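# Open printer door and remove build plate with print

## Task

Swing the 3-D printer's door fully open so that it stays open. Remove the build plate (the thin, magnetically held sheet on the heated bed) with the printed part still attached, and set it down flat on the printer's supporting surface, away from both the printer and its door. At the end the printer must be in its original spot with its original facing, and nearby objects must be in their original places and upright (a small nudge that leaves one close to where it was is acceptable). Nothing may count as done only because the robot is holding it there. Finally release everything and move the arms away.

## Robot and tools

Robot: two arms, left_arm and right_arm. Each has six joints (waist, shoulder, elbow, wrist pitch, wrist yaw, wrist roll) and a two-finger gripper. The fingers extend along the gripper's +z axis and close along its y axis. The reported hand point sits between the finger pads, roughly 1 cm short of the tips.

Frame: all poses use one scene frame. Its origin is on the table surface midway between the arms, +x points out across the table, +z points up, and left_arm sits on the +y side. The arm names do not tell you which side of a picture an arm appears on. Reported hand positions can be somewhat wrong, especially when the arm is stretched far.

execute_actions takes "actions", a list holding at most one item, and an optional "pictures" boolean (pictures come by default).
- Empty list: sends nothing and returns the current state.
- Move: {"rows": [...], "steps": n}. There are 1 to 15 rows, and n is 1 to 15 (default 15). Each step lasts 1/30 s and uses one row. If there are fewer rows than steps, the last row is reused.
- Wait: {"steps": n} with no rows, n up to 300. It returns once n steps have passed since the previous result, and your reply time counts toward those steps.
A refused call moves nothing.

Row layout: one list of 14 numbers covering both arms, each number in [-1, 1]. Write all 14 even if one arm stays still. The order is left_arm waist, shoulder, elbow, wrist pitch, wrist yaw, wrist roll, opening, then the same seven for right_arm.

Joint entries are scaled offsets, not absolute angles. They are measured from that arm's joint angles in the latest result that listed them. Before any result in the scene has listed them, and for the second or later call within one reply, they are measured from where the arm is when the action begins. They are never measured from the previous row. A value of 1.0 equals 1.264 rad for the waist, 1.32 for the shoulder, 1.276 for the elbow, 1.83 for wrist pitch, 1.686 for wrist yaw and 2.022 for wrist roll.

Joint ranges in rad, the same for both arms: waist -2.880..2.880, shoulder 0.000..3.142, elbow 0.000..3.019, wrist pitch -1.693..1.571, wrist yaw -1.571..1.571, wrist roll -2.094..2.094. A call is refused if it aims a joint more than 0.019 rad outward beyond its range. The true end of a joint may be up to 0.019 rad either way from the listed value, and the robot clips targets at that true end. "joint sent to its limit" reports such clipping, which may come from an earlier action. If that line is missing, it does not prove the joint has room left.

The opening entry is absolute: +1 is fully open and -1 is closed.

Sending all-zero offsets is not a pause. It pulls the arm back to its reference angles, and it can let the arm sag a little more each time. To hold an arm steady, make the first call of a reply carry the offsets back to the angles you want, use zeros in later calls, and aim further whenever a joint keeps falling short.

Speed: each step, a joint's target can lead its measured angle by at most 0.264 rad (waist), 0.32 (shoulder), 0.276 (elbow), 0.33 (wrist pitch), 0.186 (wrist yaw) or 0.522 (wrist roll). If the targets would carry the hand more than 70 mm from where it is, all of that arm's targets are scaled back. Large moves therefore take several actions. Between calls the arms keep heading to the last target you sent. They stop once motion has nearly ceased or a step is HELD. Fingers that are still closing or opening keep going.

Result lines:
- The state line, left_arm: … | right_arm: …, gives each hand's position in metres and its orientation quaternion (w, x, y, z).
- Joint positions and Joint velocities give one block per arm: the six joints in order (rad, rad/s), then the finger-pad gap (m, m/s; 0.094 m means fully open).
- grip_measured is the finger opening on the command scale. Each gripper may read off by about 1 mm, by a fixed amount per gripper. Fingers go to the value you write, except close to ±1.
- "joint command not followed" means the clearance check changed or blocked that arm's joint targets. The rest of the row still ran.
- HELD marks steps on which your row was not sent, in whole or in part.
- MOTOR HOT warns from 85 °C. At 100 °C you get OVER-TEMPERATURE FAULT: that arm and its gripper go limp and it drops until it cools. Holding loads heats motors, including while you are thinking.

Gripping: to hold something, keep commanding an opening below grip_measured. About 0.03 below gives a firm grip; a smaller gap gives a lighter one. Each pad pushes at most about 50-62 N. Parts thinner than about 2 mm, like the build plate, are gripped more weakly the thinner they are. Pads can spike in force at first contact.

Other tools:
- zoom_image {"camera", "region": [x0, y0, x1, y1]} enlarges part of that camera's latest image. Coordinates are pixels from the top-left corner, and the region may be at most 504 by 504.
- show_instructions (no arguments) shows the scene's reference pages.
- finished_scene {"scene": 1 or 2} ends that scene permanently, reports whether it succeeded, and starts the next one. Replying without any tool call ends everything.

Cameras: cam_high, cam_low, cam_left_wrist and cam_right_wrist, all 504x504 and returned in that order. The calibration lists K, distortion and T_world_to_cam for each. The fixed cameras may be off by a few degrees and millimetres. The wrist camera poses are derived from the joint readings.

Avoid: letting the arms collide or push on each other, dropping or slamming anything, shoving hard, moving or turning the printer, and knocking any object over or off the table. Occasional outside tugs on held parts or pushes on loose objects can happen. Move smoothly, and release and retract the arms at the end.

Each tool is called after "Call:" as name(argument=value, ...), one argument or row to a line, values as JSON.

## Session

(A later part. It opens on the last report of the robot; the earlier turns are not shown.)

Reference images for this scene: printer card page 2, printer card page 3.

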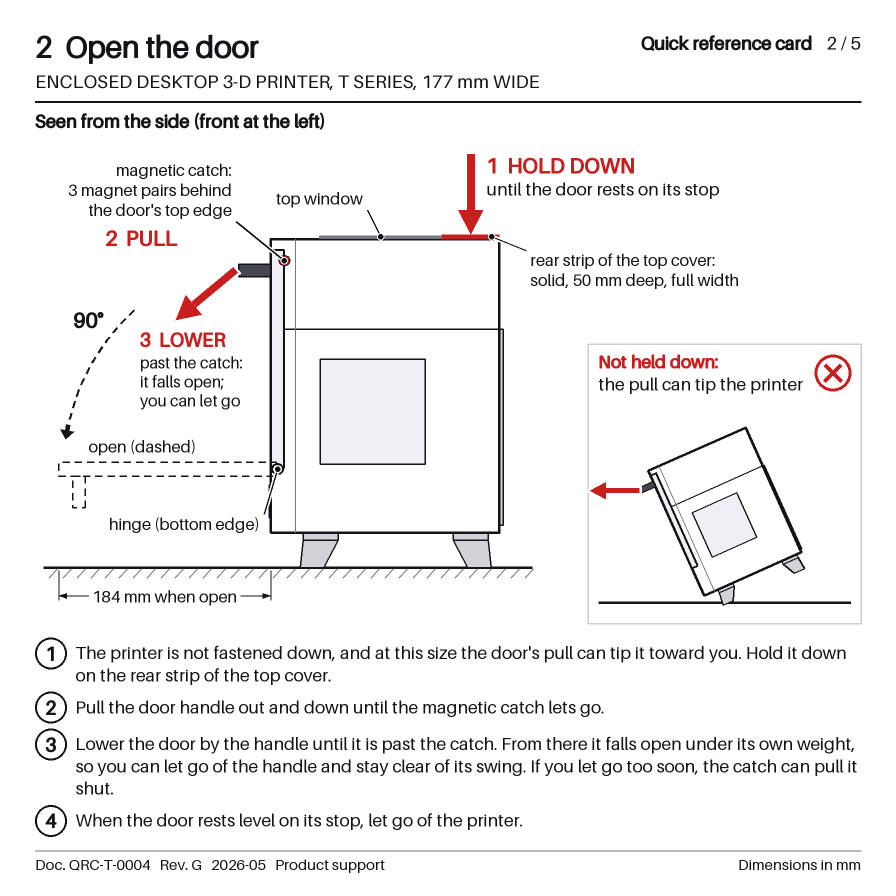

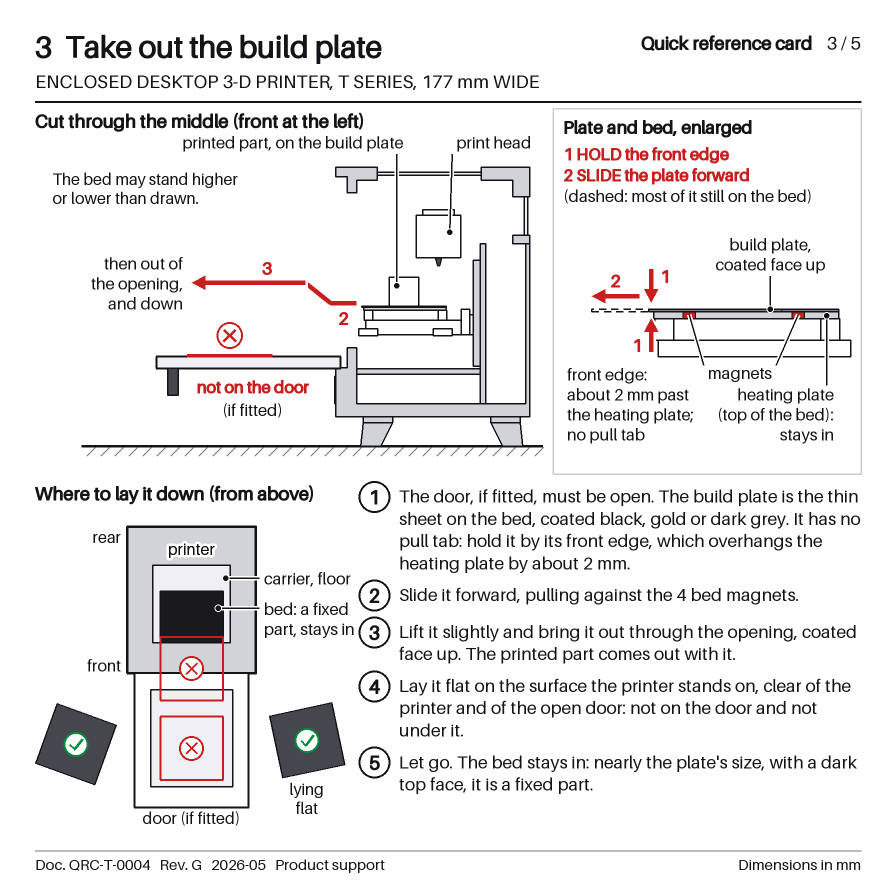

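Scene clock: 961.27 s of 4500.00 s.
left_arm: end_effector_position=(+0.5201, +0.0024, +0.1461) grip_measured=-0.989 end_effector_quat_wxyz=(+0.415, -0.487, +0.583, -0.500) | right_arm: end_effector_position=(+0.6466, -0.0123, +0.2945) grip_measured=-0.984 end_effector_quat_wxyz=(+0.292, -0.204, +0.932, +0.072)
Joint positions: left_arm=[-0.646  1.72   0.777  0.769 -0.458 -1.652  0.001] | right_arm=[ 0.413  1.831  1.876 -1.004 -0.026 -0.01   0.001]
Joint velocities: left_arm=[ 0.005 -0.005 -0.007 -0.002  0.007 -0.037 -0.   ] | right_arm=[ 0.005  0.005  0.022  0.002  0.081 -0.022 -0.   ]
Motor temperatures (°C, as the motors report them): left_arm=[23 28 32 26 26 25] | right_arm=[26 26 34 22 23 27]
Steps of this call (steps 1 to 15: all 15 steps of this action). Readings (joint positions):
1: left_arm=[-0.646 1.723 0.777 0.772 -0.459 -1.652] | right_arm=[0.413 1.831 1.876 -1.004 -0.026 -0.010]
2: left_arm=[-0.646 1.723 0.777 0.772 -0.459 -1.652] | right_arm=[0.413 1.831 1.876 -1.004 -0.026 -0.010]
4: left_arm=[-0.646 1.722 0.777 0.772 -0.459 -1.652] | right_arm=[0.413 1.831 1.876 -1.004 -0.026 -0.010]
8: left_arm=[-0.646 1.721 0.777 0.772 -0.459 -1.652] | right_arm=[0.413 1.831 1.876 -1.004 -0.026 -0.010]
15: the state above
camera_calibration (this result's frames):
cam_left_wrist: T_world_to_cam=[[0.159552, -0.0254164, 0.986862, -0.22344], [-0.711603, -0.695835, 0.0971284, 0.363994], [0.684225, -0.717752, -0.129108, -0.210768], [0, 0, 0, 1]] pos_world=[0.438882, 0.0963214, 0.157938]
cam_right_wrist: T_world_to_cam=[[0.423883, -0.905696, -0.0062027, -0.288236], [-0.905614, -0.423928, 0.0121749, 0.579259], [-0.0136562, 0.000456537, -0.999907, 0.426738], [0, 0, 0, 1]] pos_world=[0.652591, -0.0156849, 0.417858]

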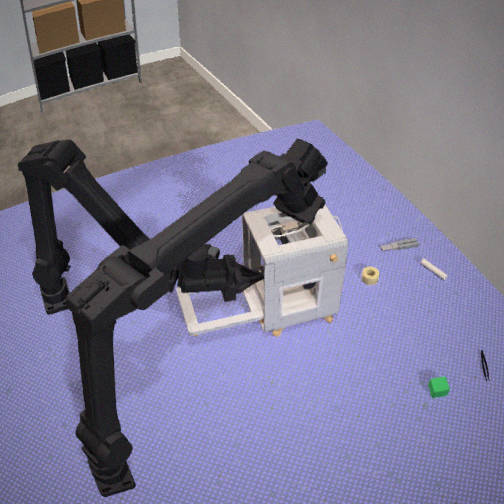

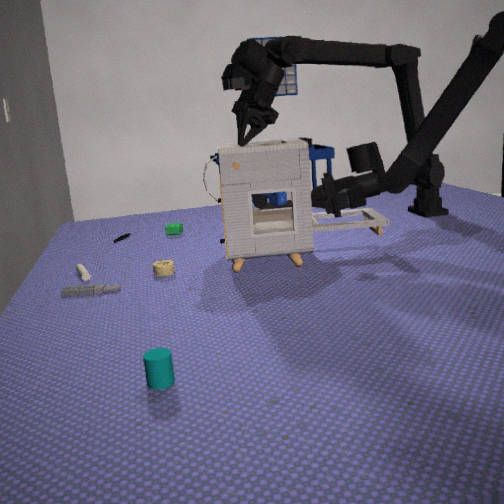

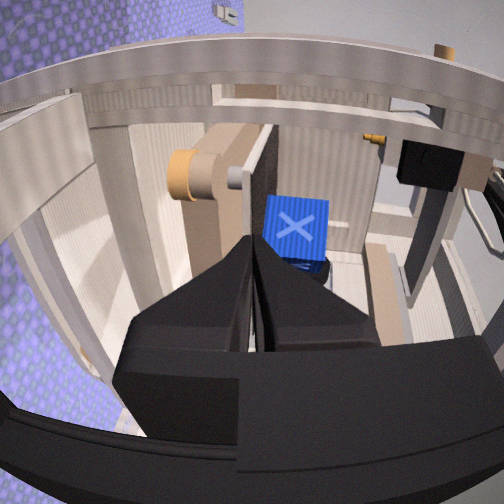

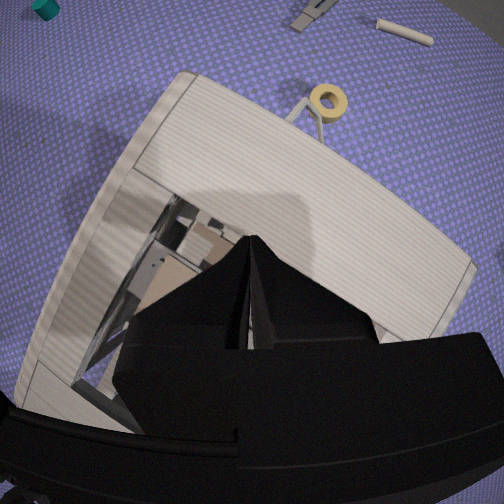

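Call:
execute_actions(
  actions=[
    {"rows":[[0.008,-0.015,0.02,0.004,0,0,-1,0,0.04,0,0,0,0,-1],[0.008,-0.018,0.02,0.005,0,0,-1,0,0.04,0,0,0,0,-1],[0.008,-0.021,0.02,0.006,0,0,-1,0,0.04,0,0,0,0,-1],[0.008,-0.023,0.02,0.007,0,0,-1,0,0.04,0,0,0,0,-1],[0.008,-0.025,0.02,0.008,0,0,-1,0,0.04,0,0,0,0,-1],[0.008,-0.027,0.02,0.009,0,0,-1,0,0.04,0,0,0,0,-1],[0.008,-0.029,0.02,0.01,0,0,-1,0,0.04,0,0,0,0,-1],[0.008,-0.031,0.02,0.011,0,0,-1,0,0.04,0,0,0,0,-1],[0.008,-0.033,0.02,0.012,0,0,-1,0,0.04,0,0,0,0,-1],[0.008,-0.035,0.02,0.013,0,0,-1,0,0.04,0,0,0,0,-1]],"steps":15},
  ],
)

Call:
zoom_image(
  camera="cam_left_wrist",
  region=[190, 140, 310, 290],
)

Scene clock: 971.67 s of 4500.00 s.
left_arm: end_effector_position=(+0.5201, +0.0022, +0.1467) grip_measured=-0.989 end_effector_quat_wxyz=(+0.415, -0.487, +0.583, -0.501) | right_arm: end_effector_position=(+0.6466, -0.0123, +0.2945) grip_measured=-0.984 end_effector_quat_wxyz=(+0.292, -0.204, +0.932, +0.072)
Joint positions: left_arm=[-0.646  1.719  0.777  0.769 -0.457 -1.652  0.001] | right_arm=[ 0.413  1.831  1.876 -1.004 -0.026 -0.01   0.001]
Joint velocities: left_arm=[ 0.005 -0.005 -0.012 -0.007 -0.007  0.037 -0.   ] | right_arm=[-0.005  0.015 -0.007  0.012 -0.007 -0.022 -0.001]
Motor temperatures (°C, as the motors report them): left_arm=[23 28 32 26 26 25] | right_arm=[26 26 34 22 23 27]
Steps of this call (steps 1 to 15: the robot went on to your last target; steps 16 to 90: nothing new was sent; then 6.90 s passed at rest; steps 91 to 105: all 15 steps of this action). Readings (joint positions):
91: left_arm=[-0.646 1.720 0.777 0.769 -0.458 -1.652] | right_arm=[0.413 1.831 1.876 -1.004 -0.026 -0.010]
92: left_arm=[-0.646 1.720 0.777 0.769 -0.458 -1.652] | right_arm=[0.413 1.831 1.876 -1.004 -0.026 -0.010]
94: left_arm=[-0.646 1.720 0.777 0.769 -0.458 -1.652] | right_arm=[0.413 1.831 1.876 -1.004 -0.026 -0.010]
98: left_arm=[-0.646 1.719 0.777 0.769 -0.457 -1.652] | right_arm=[0.413 1.831 1.876 -1.004 -0.026 -0.010]
105: the state above
camera_calibration (this result's frames):
cam_left_wrist: T_world_to_cam=[[0.15874, -0.0247599, 0.98701, -0.223668], [-0.712464, -0.69495, 0.0971515, 0.36421], [0.683517, -0.718631, -0.127957, -0.210579], [0, 0, 0, 1]] pos_world=[0.438926, 0.0962414, 0.158434]
cam_right_wrist: T_world_to_cam=[[0.423883, -0.905696, -0.0062027, -0.288236], [-0.905614, -0.423928, 0.0121749, 0.579259], [-0.0136562, 0.000456537, -0.999907, 0.426738], [0, 0, 0, 1]] pos_world=[0.652591, -0.0156849, 0.417858]

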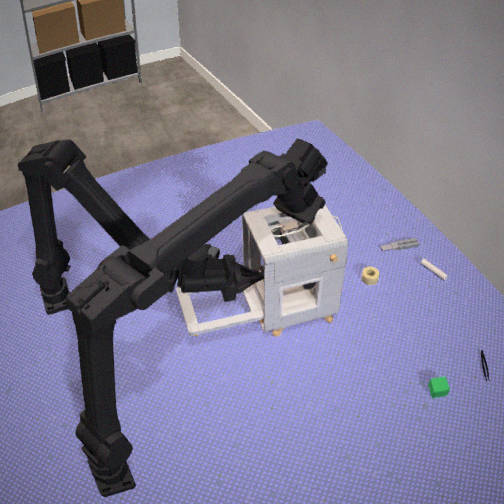

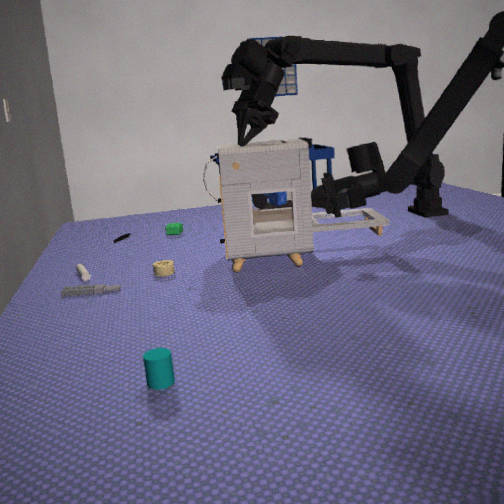

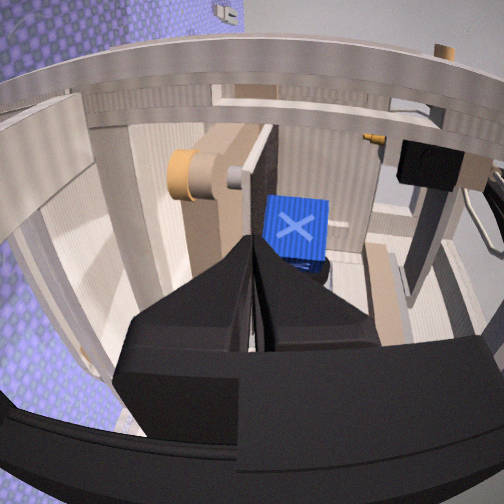

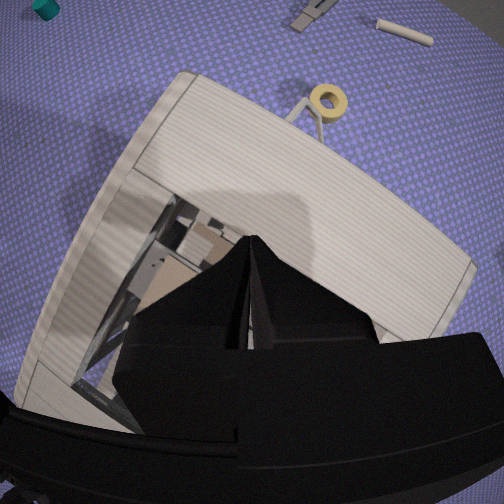

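Region (190, 140, 310, 290) of cam_left_wrist's 504x504 image, scaled by 3.360, with more detail than that image has; it fills the left 403 columns of this view, and the rest is white.

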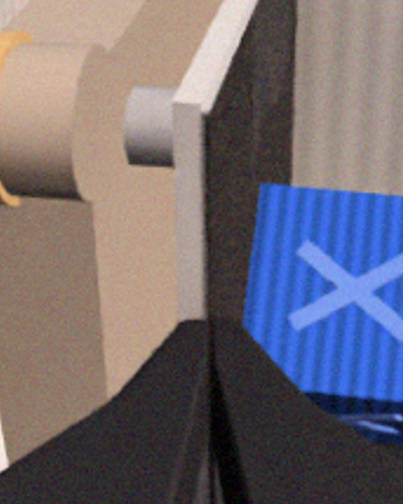

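Call:
execute_actions(
  actions=[
    {"rows":[[0.004,-0.02,0.015,0.008,0,0,-1,0,0.04,0,0,0,0,-1],[0.002,-0.026,0.012,0.01,0,0,-1,0,0.04,0,0,0,0,-1],[0,-0.031,0.009,0.012,0,0,-1,0,0.04,0.005,0,0,0,-1],[0,-0.035,0.006,0.013,0,0,-1,0,0.045,0.01,0,0,0,-1],[-0.001,-0.038,0.003,0.014,0,0,-1,0,0.045,0.01,0,0,0,-1],[-0.002,-0.041,0,0.015,0,0,-1,0,0.045,0.015,0,0,0,-1],[-0.003,-0.043,-0.002,0.015,0,0,-1,0,0.05,0.015,0,0,0,-1],[-0.004,-0.045,-0.004,0.015,-0.001,0,-1,0,0.05,0.015,0,0,0,-1],[-0.005,-0.046,-0.006,0.015,-0.002,0,-1,0,0.05,0.015,0,0,0,-1],[-0.006,-0.047,-0.008,0.015,-0.002,0,-1,0,0.05,0.015,0,0,0,-1],[-0.007,-0.048,-0.01,0.015,-0.003,0,-1,0,0.05,0.015,0,0,0,-1],[-0.008,-0.049,-0.012,0.015,-0.003,0,-1,0,0.05,0.015,0,0,0,-1]],"steps":15},
  ],
)

Call:
zoom_image(
  camera="cam_left_wrist",
  region=[190, 140, 310, 290],
)

Scene clock: 982.70 s of 4500.00 s.
left_arm: end_effector_position=(+0.5151, +0.0063, +0.1767) grip_measured=-0.990 end_effector_quat_wxyz=(+0.420, -0.483, +0.565, -0.520) | right_arm: end_effector_position=(+0.6467, -0.0123, +0.2940) grip_measured=-0.984 end_effector_quat_wxyz=(+0.292, -0.204, +0.932, +0.072)
Joint positions: left_arm=[-0.646  1.658  0.763  0.777 -0.458 -1.652  0.   ] | right_arm=[ 0.413  1.832  1.876 -1.004 -0.026 -0.01   0.001]
Joint velocities: left_arm=[-0.024 -0.103 -0.002  0.051 -0.051  0.007  0.001] | right_arm=[-0.024 -0.015 -0.017  0.002 -0.037 -0.007  0.001]
Motor temperatures (°C, as the motors report them): left_arm=[23 28 32 26 26 25] | right_arm=[26 26 34 22 23 27]
Steps of this call (steps 1 to 15: the robot went on to your last target; steps 16 to 90: nothing new was sent; then 7.53 s passed at rest; steps 91 to 105: all 15 steps of this action). Readings (joint positions):
91: left_arm=[-0.646 1.719 0.777 0.769 -0.457 -1.652] | right_arm=[0.413 1.831 1.876 -1.004 -0.026 -0.010]
92: left_arm=[-0.646 1.719 0.777 0.769 -0.457 -1.652] | right_arm=[0.413 1.831 1.876 -1.004 -0.026 -0.010]
94: left_arm=[-0.646 1.719 0.776 0.769 -0.456 -1.652] | right_arm=[0.413 1.832 1.876 -1.004 -0.026 -0.010]
98: left_arm=[-0.646 1.713 0.772 0.769 -0.455 -1.652] | right_arm=[0.413 1.832 1.876 -1.004 -0.026 -0.010]
105: the state above
camera_calibration (this result's frames):
cam_left_wrist: T_world_to_cam=[[0.11518, 0.0080278, 0.993312, -0.231261], [-0.715503, -0.692973, 0.0885673, 0.363621], [0.68905, -0.720919, -0.074073, -0.212717], [0, 0, 0, 1]] pos_world=[0.433381, 0.100485, 0.181752]
cam_right_wrist: T_world_to_cam=[[0.423879, -0.905698, -0.00622154, -0.288234], [-0.905605, -0.423924, 0.0129375, 0.57916], [-0.0143549, 0.000150318, -0.999897, 0.426662], [0, 0, 0, 1]] pos_world=[0.652791, -0.015597, 0.417332]

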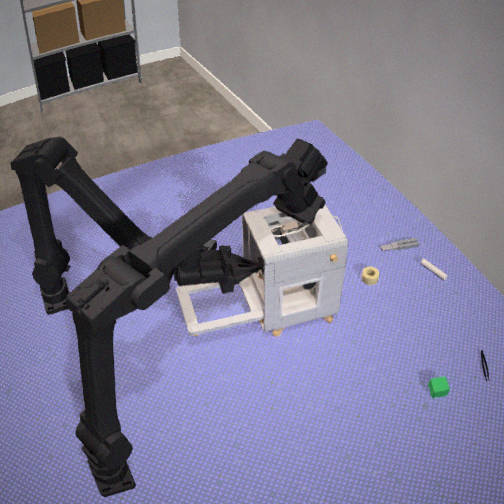

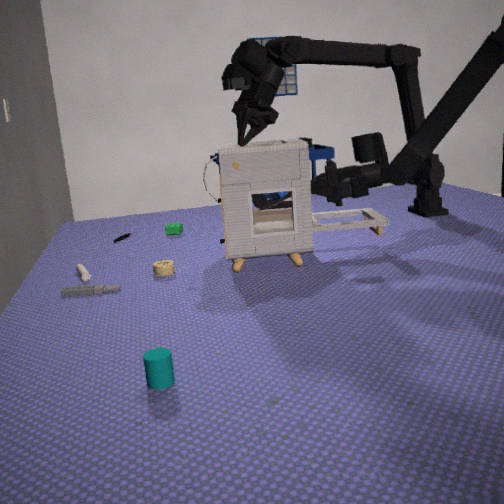

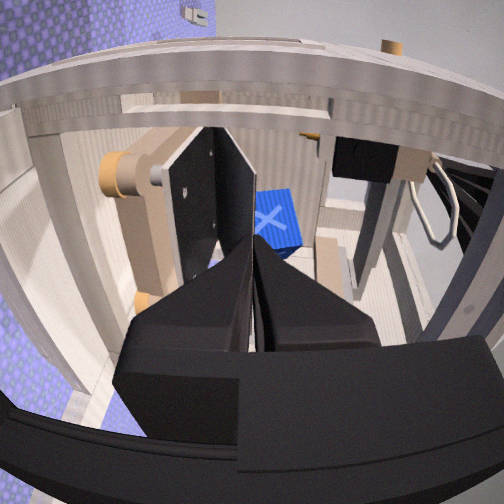

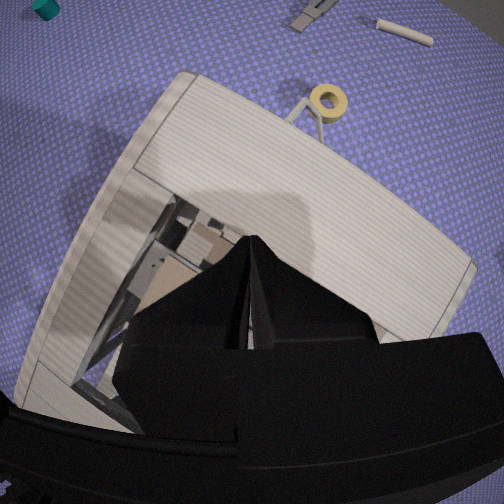

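Region (190, 140, 310, 290) of cam_left_wrist's 504x504 image, scaled by 3.360, with more detail than that image has; it fills the left 403 columns of this view, and the rest is white.

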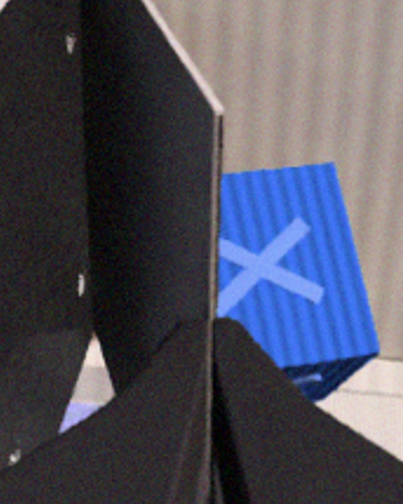

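Call:
execute_actions(
  actions=[
    {"rows":[[-0.004,-0.008,-0.004,0,-0.002,0,-1,0,0.03,0,0,0,0,-1],[-0.006,-0.008,-0.008,0,-0.003,0,-1,0,0.03,0,0,0,0,-1],[-0.008,-0.008,-0.012,0,-0.004,0,-1,0,0.03,0,0,0,0,-1],[-0.01,-0.008,-0.016,0,-0.005,0,-1,0,0.03,0,0,0,0,-1],[-0.012,-0.008,-0.02,0,-0.006,0,-1,0,0.03,0,0,0,0,-1],[-0.014,-0.008,-0.024,0,-0.007,0,-1,0,0.03,0,0,0,0,-1],[-0.016,-0.008,-0.028,0,-0.008,0,-1,0,0.03,0,0,0,0,-1],[-0.018,-0.008,-0.032,0,-0.009,0,-1,0,0.03,0,0,0,0,-1],[-0.02,-0.008,-0.036,0,-0.01,0,-1,0,0.03,0,0,0,0,-1],[-0.022,-0.008,-0.04,0,-0.011,0,-1,0,0.03,0,0,0,0,-1],[-0.024,-0.008,-0.044,0,-0.012,0,-1,0,0.03,0,0,0,0,-1],[-0.026,-0.008,-0.048,0,-0.013,0,-1,0,0.03,0,0,0,0,-1],[-0.028,-0.008,-0.052,0,-0.014,0,-1,0,0.03,0,0,0,0,-1]],"steps":15},
  ],
)

Scene clock: 994.70 s of 4500.00 s.
left_arm: end_effector_position=(+0.4905, +0.0108, +0.1485) grip_measured=-0.990 end_effector_quat_wxyz=(+0.414, -0.485, +0.587, -0.498) | right_arm: end_effector_position=(+0.6467, -0.0123, +0.2940) grip_measured=-0.984 end_effector_quat_wxyz=(+0.292, -0.204, +0.932, +0.072)
Joint positions: left_arm=[-0.671  1.655  0.696  0.778 -0.478 -1.652  0.   ] | right_arm=[ 0.413  1.832  1.876 -1.004 -0.026 -0.01   0.001]
Joint velocities: left_arm=[-0.054 -0.005 -0.11  -0.002 -0.037  0.022 -0.   ] | right_arm=[-0.015 -0.005 -0.007  0.002  0.095 -0.051  0.001]
Motor temperatures (°C, as the motors report them): left_arm=[23 28 32 26 26 25] | right_arm=[26 26 35 22 23 27]
Steps of this call (steps 1 to 15: the robot went on to your last target; steps 16 to 90: nothing new was sent; then 8.50 s passed at rest; steps 91 to 105: all 15 steps of this action). Readings (joint positions):
91: left_arm=[-0.646 1.655 0.760 0.778 -0.458 -1.652] | right_arm=[0.413 1.832 1.876 -1.004 -0.026 -0.010]
92: left_arm=[-0.646 1.655 0.759 0.778 -0.459 -1.652] | right_arm=[0.413 1.832 1.876 -1.004 -0.026 -0.010]
94: left_arm=[-0.646 1.655 0.753 0.778 -0.461 -1.652] | right_arm=[0.413 1.832 1.876 -1.004 -0.026 -0.010]
98: left_arm=[-0.652 1.655 0.731 0.778 -0.468 -1.652] | right_arm=[0.413 1.832 1.876 -1.004 -0.026 -0.010]
105: the state above
camera_calibration (this result's frames):
cam_left_wrist: T_world_to_cam=[[0.162302, -0.032966, 0.98619, -0.222104], [-0.714985, -0.692722, 0.0945124, 0.350538], [0.68004, -0.720451, -0.136, -0.181037], [0, 0, 0, 1]] pos_world=[0.40979, 0.105076, 0.161286]
cam_right_wrist: T_world_to_cam=[[0.423879, -0.905698, -0.00622154, -0.288234], [-0.905605, -0.423924, 0.0129375, 0.57916], [-0.0143549, 0.000150318, -0.999897, 0.426662], [0, 0, 0, 1]] pos_world=[0.652791, -0.015597, 0.417332]

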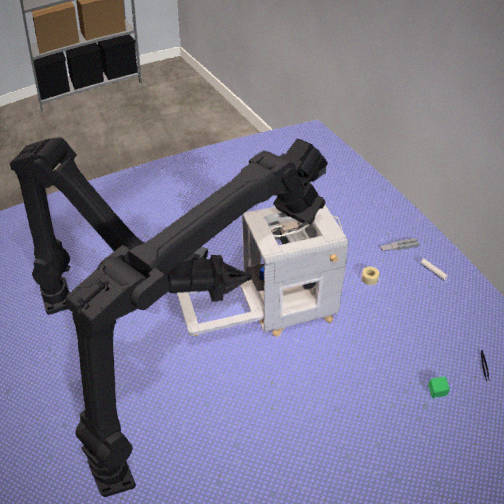

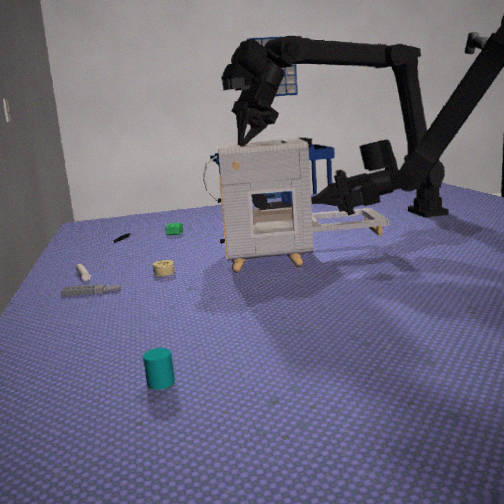

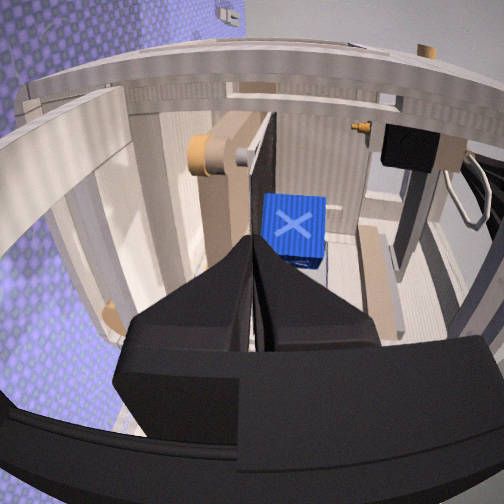

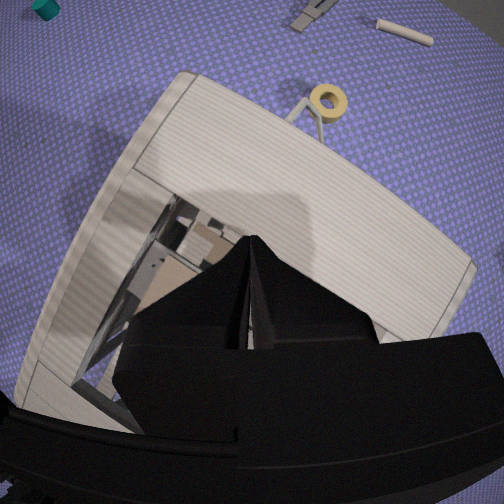

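Call:
execute_actions(
  actions=[
    {"rows":[[-0.004,0,0,0,0,0,-0.98,0,0.015,0,0,0,0,-1],[-0.004,0,0,0,0,0,-0.96,0,0.015,0,0,0,0,-1],[-0.004,0,0,0,0,0,-0.94,0,0.015,0,0,0,0,-1],[-0.004,0,0,0,0,0,-0.92,0,0.015,0,0,0,0,-1],[-0.004,0,0,0,0,0,-0.9,0,0.015,0,0,0,0,-1],[-0.004,0,0,0,0,0,-0.88,0,0.015,0,0,0,0,-1]],"steps":12},
  ],
)

Call:
zoom_image(
  camera="cam_left_wrist",
  region=[190, 170, 310, 320],
)

Scene clock: 1007.43 s of 4500.00 s.
left_arm: end_effector_position=(+0.4888, +0.0104, +0.1470) grip_measured=-0.882 end_effector_quat_wxyz=(+0.414, -0.485, +0.588, -0.498) | right_arm: end_effector_position=(+0.6465, -0.0124, +0.2950) grip_measured=-0.984 end_effector_quat_wxyz=(+0.293, -0.204, +0.931, +0.072)
Joint positions: left_arm=[-0.674  1.655  0.693  0.778 -0.479 -1.652  0.006] | right_arm=[ 0.413  1.831  1.876 -1.004 -0.026 -0.01   0.001]
Joint velocities: left_arm=[-0.015  0.005  0.007  0.007  0.022 -0.066  0.   ] | right_arm=[-0.005  0.005 -0.012  0.017 -0.022 -0.051  0.   ]
Motor temperatures (°C, as the motors report them): left_arm=[23 28 31 26 26 25] | right_arm=[26 26 34 22 23 27]
Steps of this call (steps 1 to 15: the robot went on to your last target; steps 16 to 90: nothing new was sent; then 9.33 s passed at rest; steps 91 to 102: all 12 steps of this action). Readings (joint positions):
91: left_arm=[-0.674 1.655 0.693 0.778 -0.479 -1.652] | right_arm=[0.413 1.831 1.876 -1.004 -0.026 -0.010]
92: left_arm=[-0.674 1.655 0.693 0.778 -0.479 -1.652] | right_arm=[0.413 1.831 1.876 -1.004 -0.026 -0.010]
94: left_arm=[-0.674 1.655 0.693 0.778 -0.479 -1.652] | right_arm=[0.413 1.831 1.876 -1.004 -0.026 -0.010]
98: left_arm=[-0.674 1.655 0.693 0.778 -0.479 -1.652] | right_arm=[0.413 1.831 1.876 -1.004 -0.026 -0.010]
102: the state above
camera_calibration (this result's frames):
cam_left_wrist: T_world_to_cam=[[0.164799, -0.0354957, 0.985688, -0.221478], [-0.716068, -0.691561, 0.0948168, 0.349647], [0.678298, -0.721445, -0.139386, -0.17903], [0, 0, 0, 1]] pos_world=[0.408306, 0.10478, 0.160202]
cam_right_wrist: T_world_to_cam=[[0.423887, -0.905694, -0.00618387, -0.288238], [-0.905622, -0.423932, 0.0114122, 0.579357], [-0.0129575, 0.00076276, -0.999916, 0.426815], [0, 0, 0, 1]] pos_world=[0.65239, -0.0157729, 0.418385]

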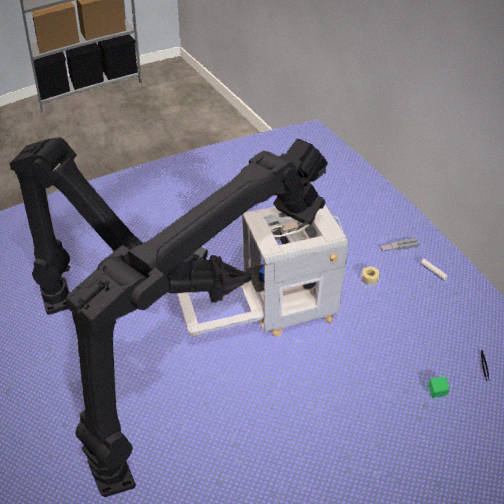

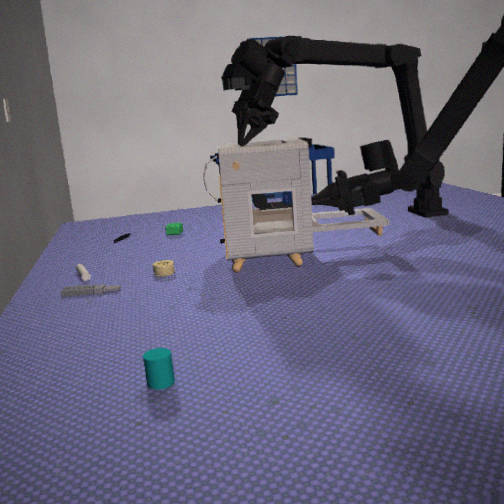

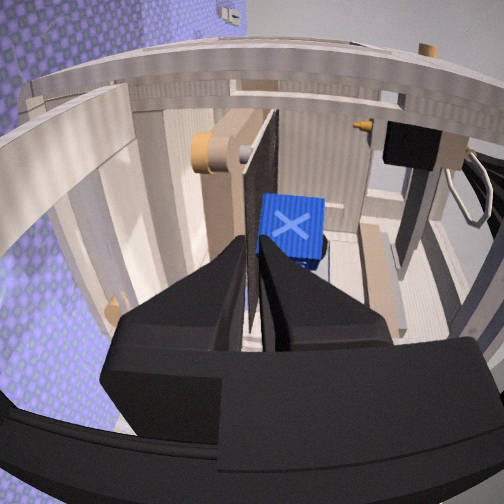

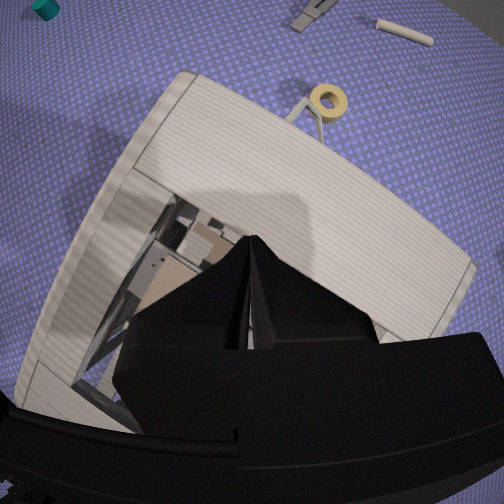

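Region (190, 170, 310, 320) of cam_left_wrist's 504x504 image, scaled by 3.360, with more detail than that image has; it fills the left 403 columns of this view, and the rest is white.

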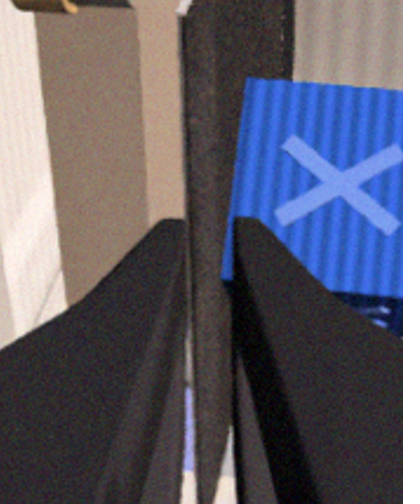

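Call:
execute_actions(
  actions=[
    {"rows":[[0.006,0.012,0.0266,0,0.002,0,-0.88,0,0.02,0,0,0,0,-1],[0.007,0.014,0.029,0,0.0028,0,-0.88,0,0.02,0,0,0,0,-1],[0.008,0.016,0.0315,0,0.0035,0,-0.88,0,0.02,0,0,0,0,-1],[0.009,0.018,0.034,0,0.0043,0,-0.88,0,0.02,0,0,0,0,-1],[0.01,0.02,0.0365,0,0.005,0,-0.88,0,0.02,0,0,0,0,-1],[0.011,0.022,0.039,0,0.0058,0,-0.88,0,0.02,0,0,0,0,-1],[0.012,0.024,0.0415,0,0.0065,0,-0.88,0,0.02,0,0,0,0,-1],[0.013,0.026,0.044,0,0.0073,0,-0.88,0,0.02,0,0,0,0,-1],[0.014,0.028,0.0465,0,0.008,0,-0.88,0,0.02,0,0,0,0,-1],[0.015,0.03,0.049,0,0.0088,0,-0.88,0,0.02,0,0,0,0,-1],[0.016,0.032,0.0515,0,0.0095,0,-0.88,0,0.02,0,0,0,0,-1],[0.017,0.034,0.054,0,0.0103,0,-0.88,0,0.02,0,0,0,0,-1],[0.018,0.0356,0.0564,0,0.011,0,-0.88,0,0.02,0,0,0,0,-1]],"steps":15},
  ],
  pictures=false,
)

Call:
execute_actions(
  actions=[
    {"steps":10},
  ],
)

Call:
zoom_image(
  camera="cam_left_wrist",
  region=[190, 170, 310, 320],
)

Scene clock: 1022.07 s of 4500.00 s.
left_arm: end_effector_position=(+0.5026, +0.0061, +0.1442) grip_measured=-0.882 end_effector_quat_wxyz=(+0.413, -0.485, +0.588, -0.499) | right_arm: end_effector_position=(+0.6465, -0.0124, +0.2950) grip_measured=-0.984 end_effector_quat_wxyz=(+0.293, -0.204, +0.931, +0.072)
Joint positions: left_arm=[-0.661  1.689  0.729  0.778 -0.464 -1.652  0.006] | right_arm=[ 0.413  1.831  1.876 -1.004 -0.026 -0.01   0.001]
Joint velocities: left_arm=[ 0.034  0.044  0.037 -0.017 -0.007 -0.051 -0.   ] | right_arm=[-0.015 -0.024  0.002 -0.002  0.037 -0.022 -0.001]
Motor temperatures (°C, as the motors report them): left_arm=[23 28 31 26 26 25] | right_arm=[26 26 34 22 23 27]
Steps of this call (steps 1 to 15: the robot went on to your last target; steps 16 to 90: nothing new was sent; then 11.13 s passed at rest; steps 91 to 105: all 15 steps of this action). Readings (joint positions):
91: left_arm=[-0.674 1.656 0.693 0.778 -0.479 -1.652] | right_arm=[0.413 1.831 1.876 -1.004 -0.026 -0.010]
92: left_arm=[-0.674 1.657 0.693 0.778 -0.479 -1.652] | right_arm=[0.413 1.831 1.876 -1.004 -0.026 -0.010]
94: left_arm=[-0.674 1.660 0.695 0.778 -0.477 -1.652] | right_arm=[0.413 1.831 1.876 -1.004 -0.026 -0.010]
98: left_arm=[-0.671 1.672 0.707 0.778 -0.471 -1.652] | right_arm=[0.413 1.831 1.876 -1.004 -0.026 -0.010]
105: the state above

Scene clock: 1022.40 s of 4500.00 s.
left_arm: end_effector_position=(+0.5033, +0.0064, +0.1439) grip_measured=-0.882 end_effector_quat_wxyz=(+0.413, -0.485, +0.588, -0.499) | right_arm: end_effector_position=(+0.6465, -0.0124, +0.2950) grip_measured=-0.984 end_effector_quat_wxyz=(+0.293, -0.204, +0.931, +0.072)
Joint positions: left_arm=[-0.66   1.691  0.73   0.778 -0.464 -1.652  0.006] | right_arm=[ 0.413  1.831  1.876 -1.004 -0.026 -0.01   0.001]
Joint velocities: left_arm=[-0.005 -0.005 -0.017  0.022 -0.022  0.037 -0.001] | right_arm=[-0.005 -0.005  0.017  0.002  0.007  0.022 -0.001]
Motor temperatures (°C, as the motors report them): left_arm=[23 28 31 26 26 25] | right_arm=[26 26 34 22 23 27]
Steps of this call (steps 1 to 10: the robot went on to your last target). Readings (joint positions):
1: left_arm=[-0.660 1.691 0.730 0.778 -0.464 -1.652] | right_arm=[0.413 1.831 1.876 -1.004 -0.026 -0.010]
2: left_arm=[-0.660 1.691 0.730 0.778 -0.464 -1.652] | right_arm=[0.413 1.831 1.876 -1.004 -0.026 -0.010]
4: left_arm=[-0.660 1.691 0.730 0.778 -0.464 -1.652] | right_arm=[0.413 1.831 1.876 -1.004 -0.026 -0.010]
8: left_arm=[-0.660 1.691 0.730 0.778 -0.464 -1.652] | right_arm=[0.413 1.831 1.876 -1.004 -0.026 -0.010]
10: the state above
camera_calibration (this result's frames):
cam_left_wrist: T_world_to_cam=[[0.164957, -0.0323182, 0.985771, -0.221017], [-0.716406, -0.690875, 0.0972317, 0.35732], [0.677902, -0.722251, -0.137118, -0.192293], [0, 0, 0, 1]] pos_world=[0.422801, 0.100837, 0.156762]
cam_right_wrist: T_world_to_cam=[[0.423887, -0.905694, -0.00618387, -0.288238], [-0.905622, -0.423932, 0.0114122, 0.579357], [-0.0129575, 0.00076276, -0.999916, 0.426815], [0, 0, 0, 1]] pos_world=[0.65239, -0.0157729, 0.418385]

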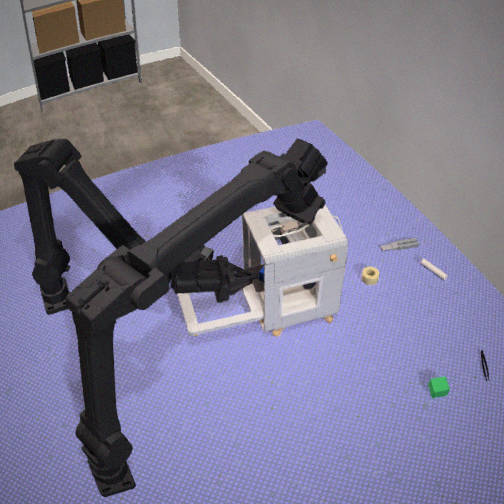

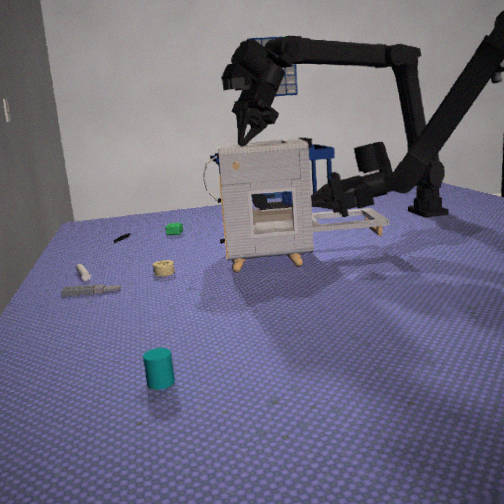

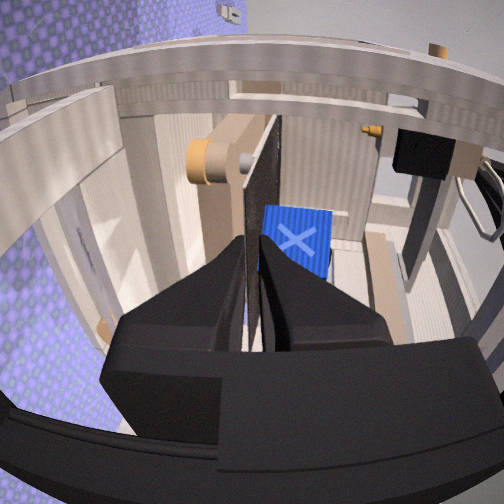

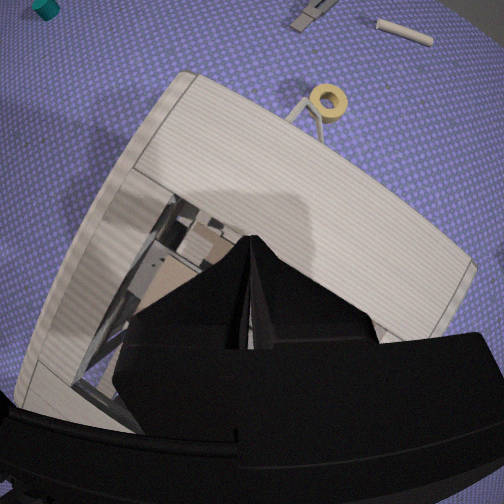

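Region (190, 170, 310, 320) of cam_left_wrist's 504x504 image, scaled by 3.360, with more detail than that image has; it fills the left 403 columns of this view, and the rest is white.

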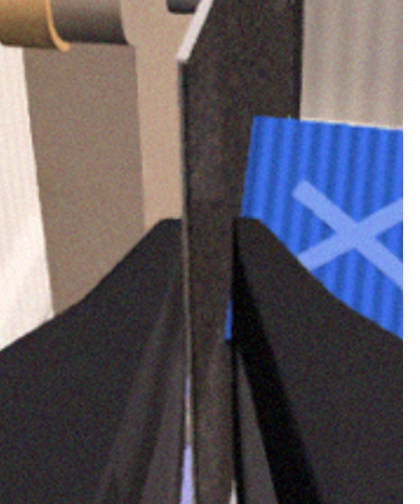

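Call:
execute_actions(
  actions=[
    {"rows":[[0,-0.008,0,0,0,0,-0.9,0,0.02,0,0,0,0,-1],[0,-0.01,0,0,0,0,-0.915,0,0.02,0,0,0,0,-1],[0,-0.012,0,0,0,0,-0.93,0,0.02,0,0,0,0,-1],[0,-0.014,0,0,0,0,-0.94,0,0.02,0,0,0,0,-1],[0,-0.016,0,0,0,0,-0.95,0,0.02,0,0,0,0,-1],[0,-0.018,0,0,0,0,-0.96,0,0.02,0,0,0,0,-1],[0,-0.02,0,0,0,0,-0.97,0,0.02,0,0,0,0,-1],[0,-0.022,0,0,0,0,-0.98,0,0.02,0,0,0,0,-1],[0,-0.024,0,0,0,0,-0.99,0,0.02,0,0,0,0,-1],[0,-0.026,0,0,0,0,-1,0,0.02,0,0,0,0,-1],[0,-0.028,0,0,0,0,-1,0,0.02,0,0,0,0,-1],[0,-0.03,0,0,0,0,-1,0,0.02,0,0,0,0,-1]],"steps":15},
  ],
)

Scene clock: 1033.07 s of 4500.00 s.
left_arm: end_effector_position=(+0.5025, +0.0070, +0.1593) grip_measured=-0.985 end_effector_quat_wxyz=(+0.415, -0.483, +0.579, -0.509) | right_arm: end_effector_position=(+0.6465, -0.0124, +0.2950) grip_measured=-0.984 end_effector_quat_wxyz=(+0.293, -0.204, +0.931, +0.072)
Joint positions: left_arm=[-0.66   1.662  0.729  0.778 -0.464 -1.652  0.001] | right_arm=[ 0.413  1.831  1.876 -1.004 -0.026 -0.01   0.001]
Joint velocities: left_arm=[ 0.005  0.015 -0.012  0.002 -0.051 -0.081 -0.001] | right_arm=[-0.005 -0.005 -0.022 -0.012  0.007  0.066 -0.   ]
Motor temperatures (°C, as the motors report them): left_arm=[23 28 32 26 26 25] | right_arm=[26 26 34 22 23 27]
Steps of this call (steps 1 to 15: the robot went on to your last target; steps 16 to 90: nothing new was sent; then 7.17 s passed at rest; steps 91 to 105: all 15 steps of this action). Readings (joint positions):
91: left_arm=[-0.660 1.691 0.730 0.778 -0.464 -1.652] | right_arm=[0.413 1.831 1.876 -1.004 -0.026 -0.010]
92: left_arm=[-0.660 1.691 0.730 0.778 -0.464 -1.652] | right_arm=[0.413 1.831 1.876 -1.004 -0.026 -0.010]
94: left_arm=[-0.660 1.690 0.730 0.778 -0.464 -1.652] | right_arm=[0.413 1.831 1.876 -1.004 -0.026 -0.010]
98: left_arm=[-0.660 1.676 0.730 0.778 -0.464 -1.652] | right_arm=[0.413 1.831 1.876 -1.004 -0.026 -0.010]
105: the state above
camera_calibration (this result's frames):
cam_left_wrist: T_world_to_cam=[[0.143522, -0.015689, 0.989523, -0.225965], [-0.718473, -0.689271, 0.0932804, 0.35734], [0.680586, -0.724333, -0.110198, -0.194828], [0, 0, 0, 1]] pos_world=[0.421767, 0.101638, 0.168795]
cam_right_wrist: T_world_to_cam=[[0.423887, -0.905694, -0.00618387, -0.288238], [-0.905622, -0.423932, 0.0114122, 0.579357], [-0.0129575, 0.00076276, -0.999916, 0.426815], [0, 0, 0, 1]] pos_world=[0.65239, -0.0157729, 0.418385]

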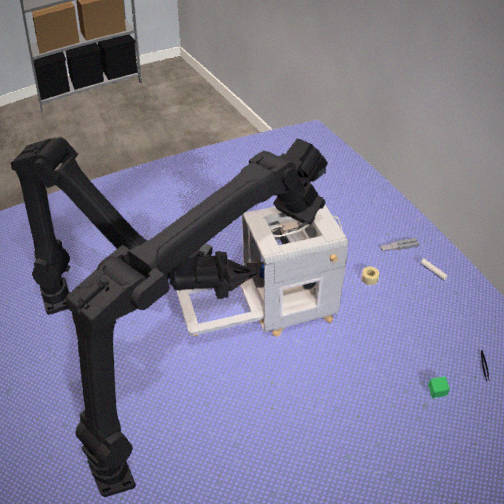

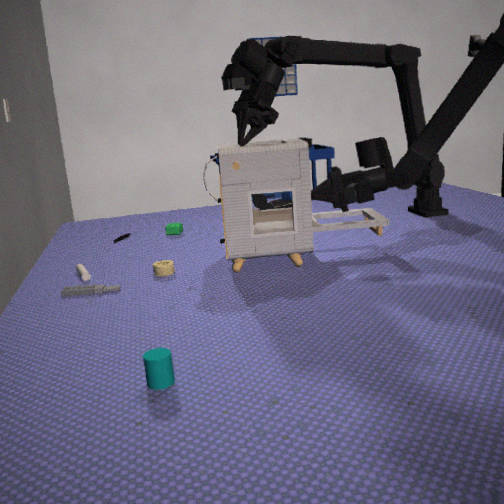

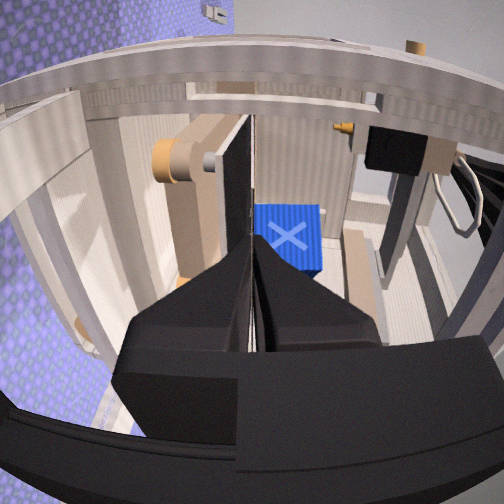

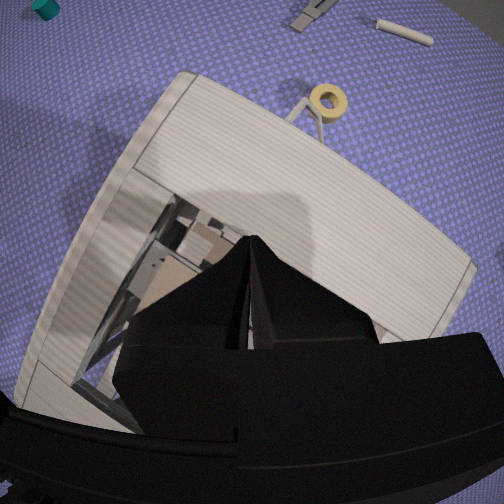

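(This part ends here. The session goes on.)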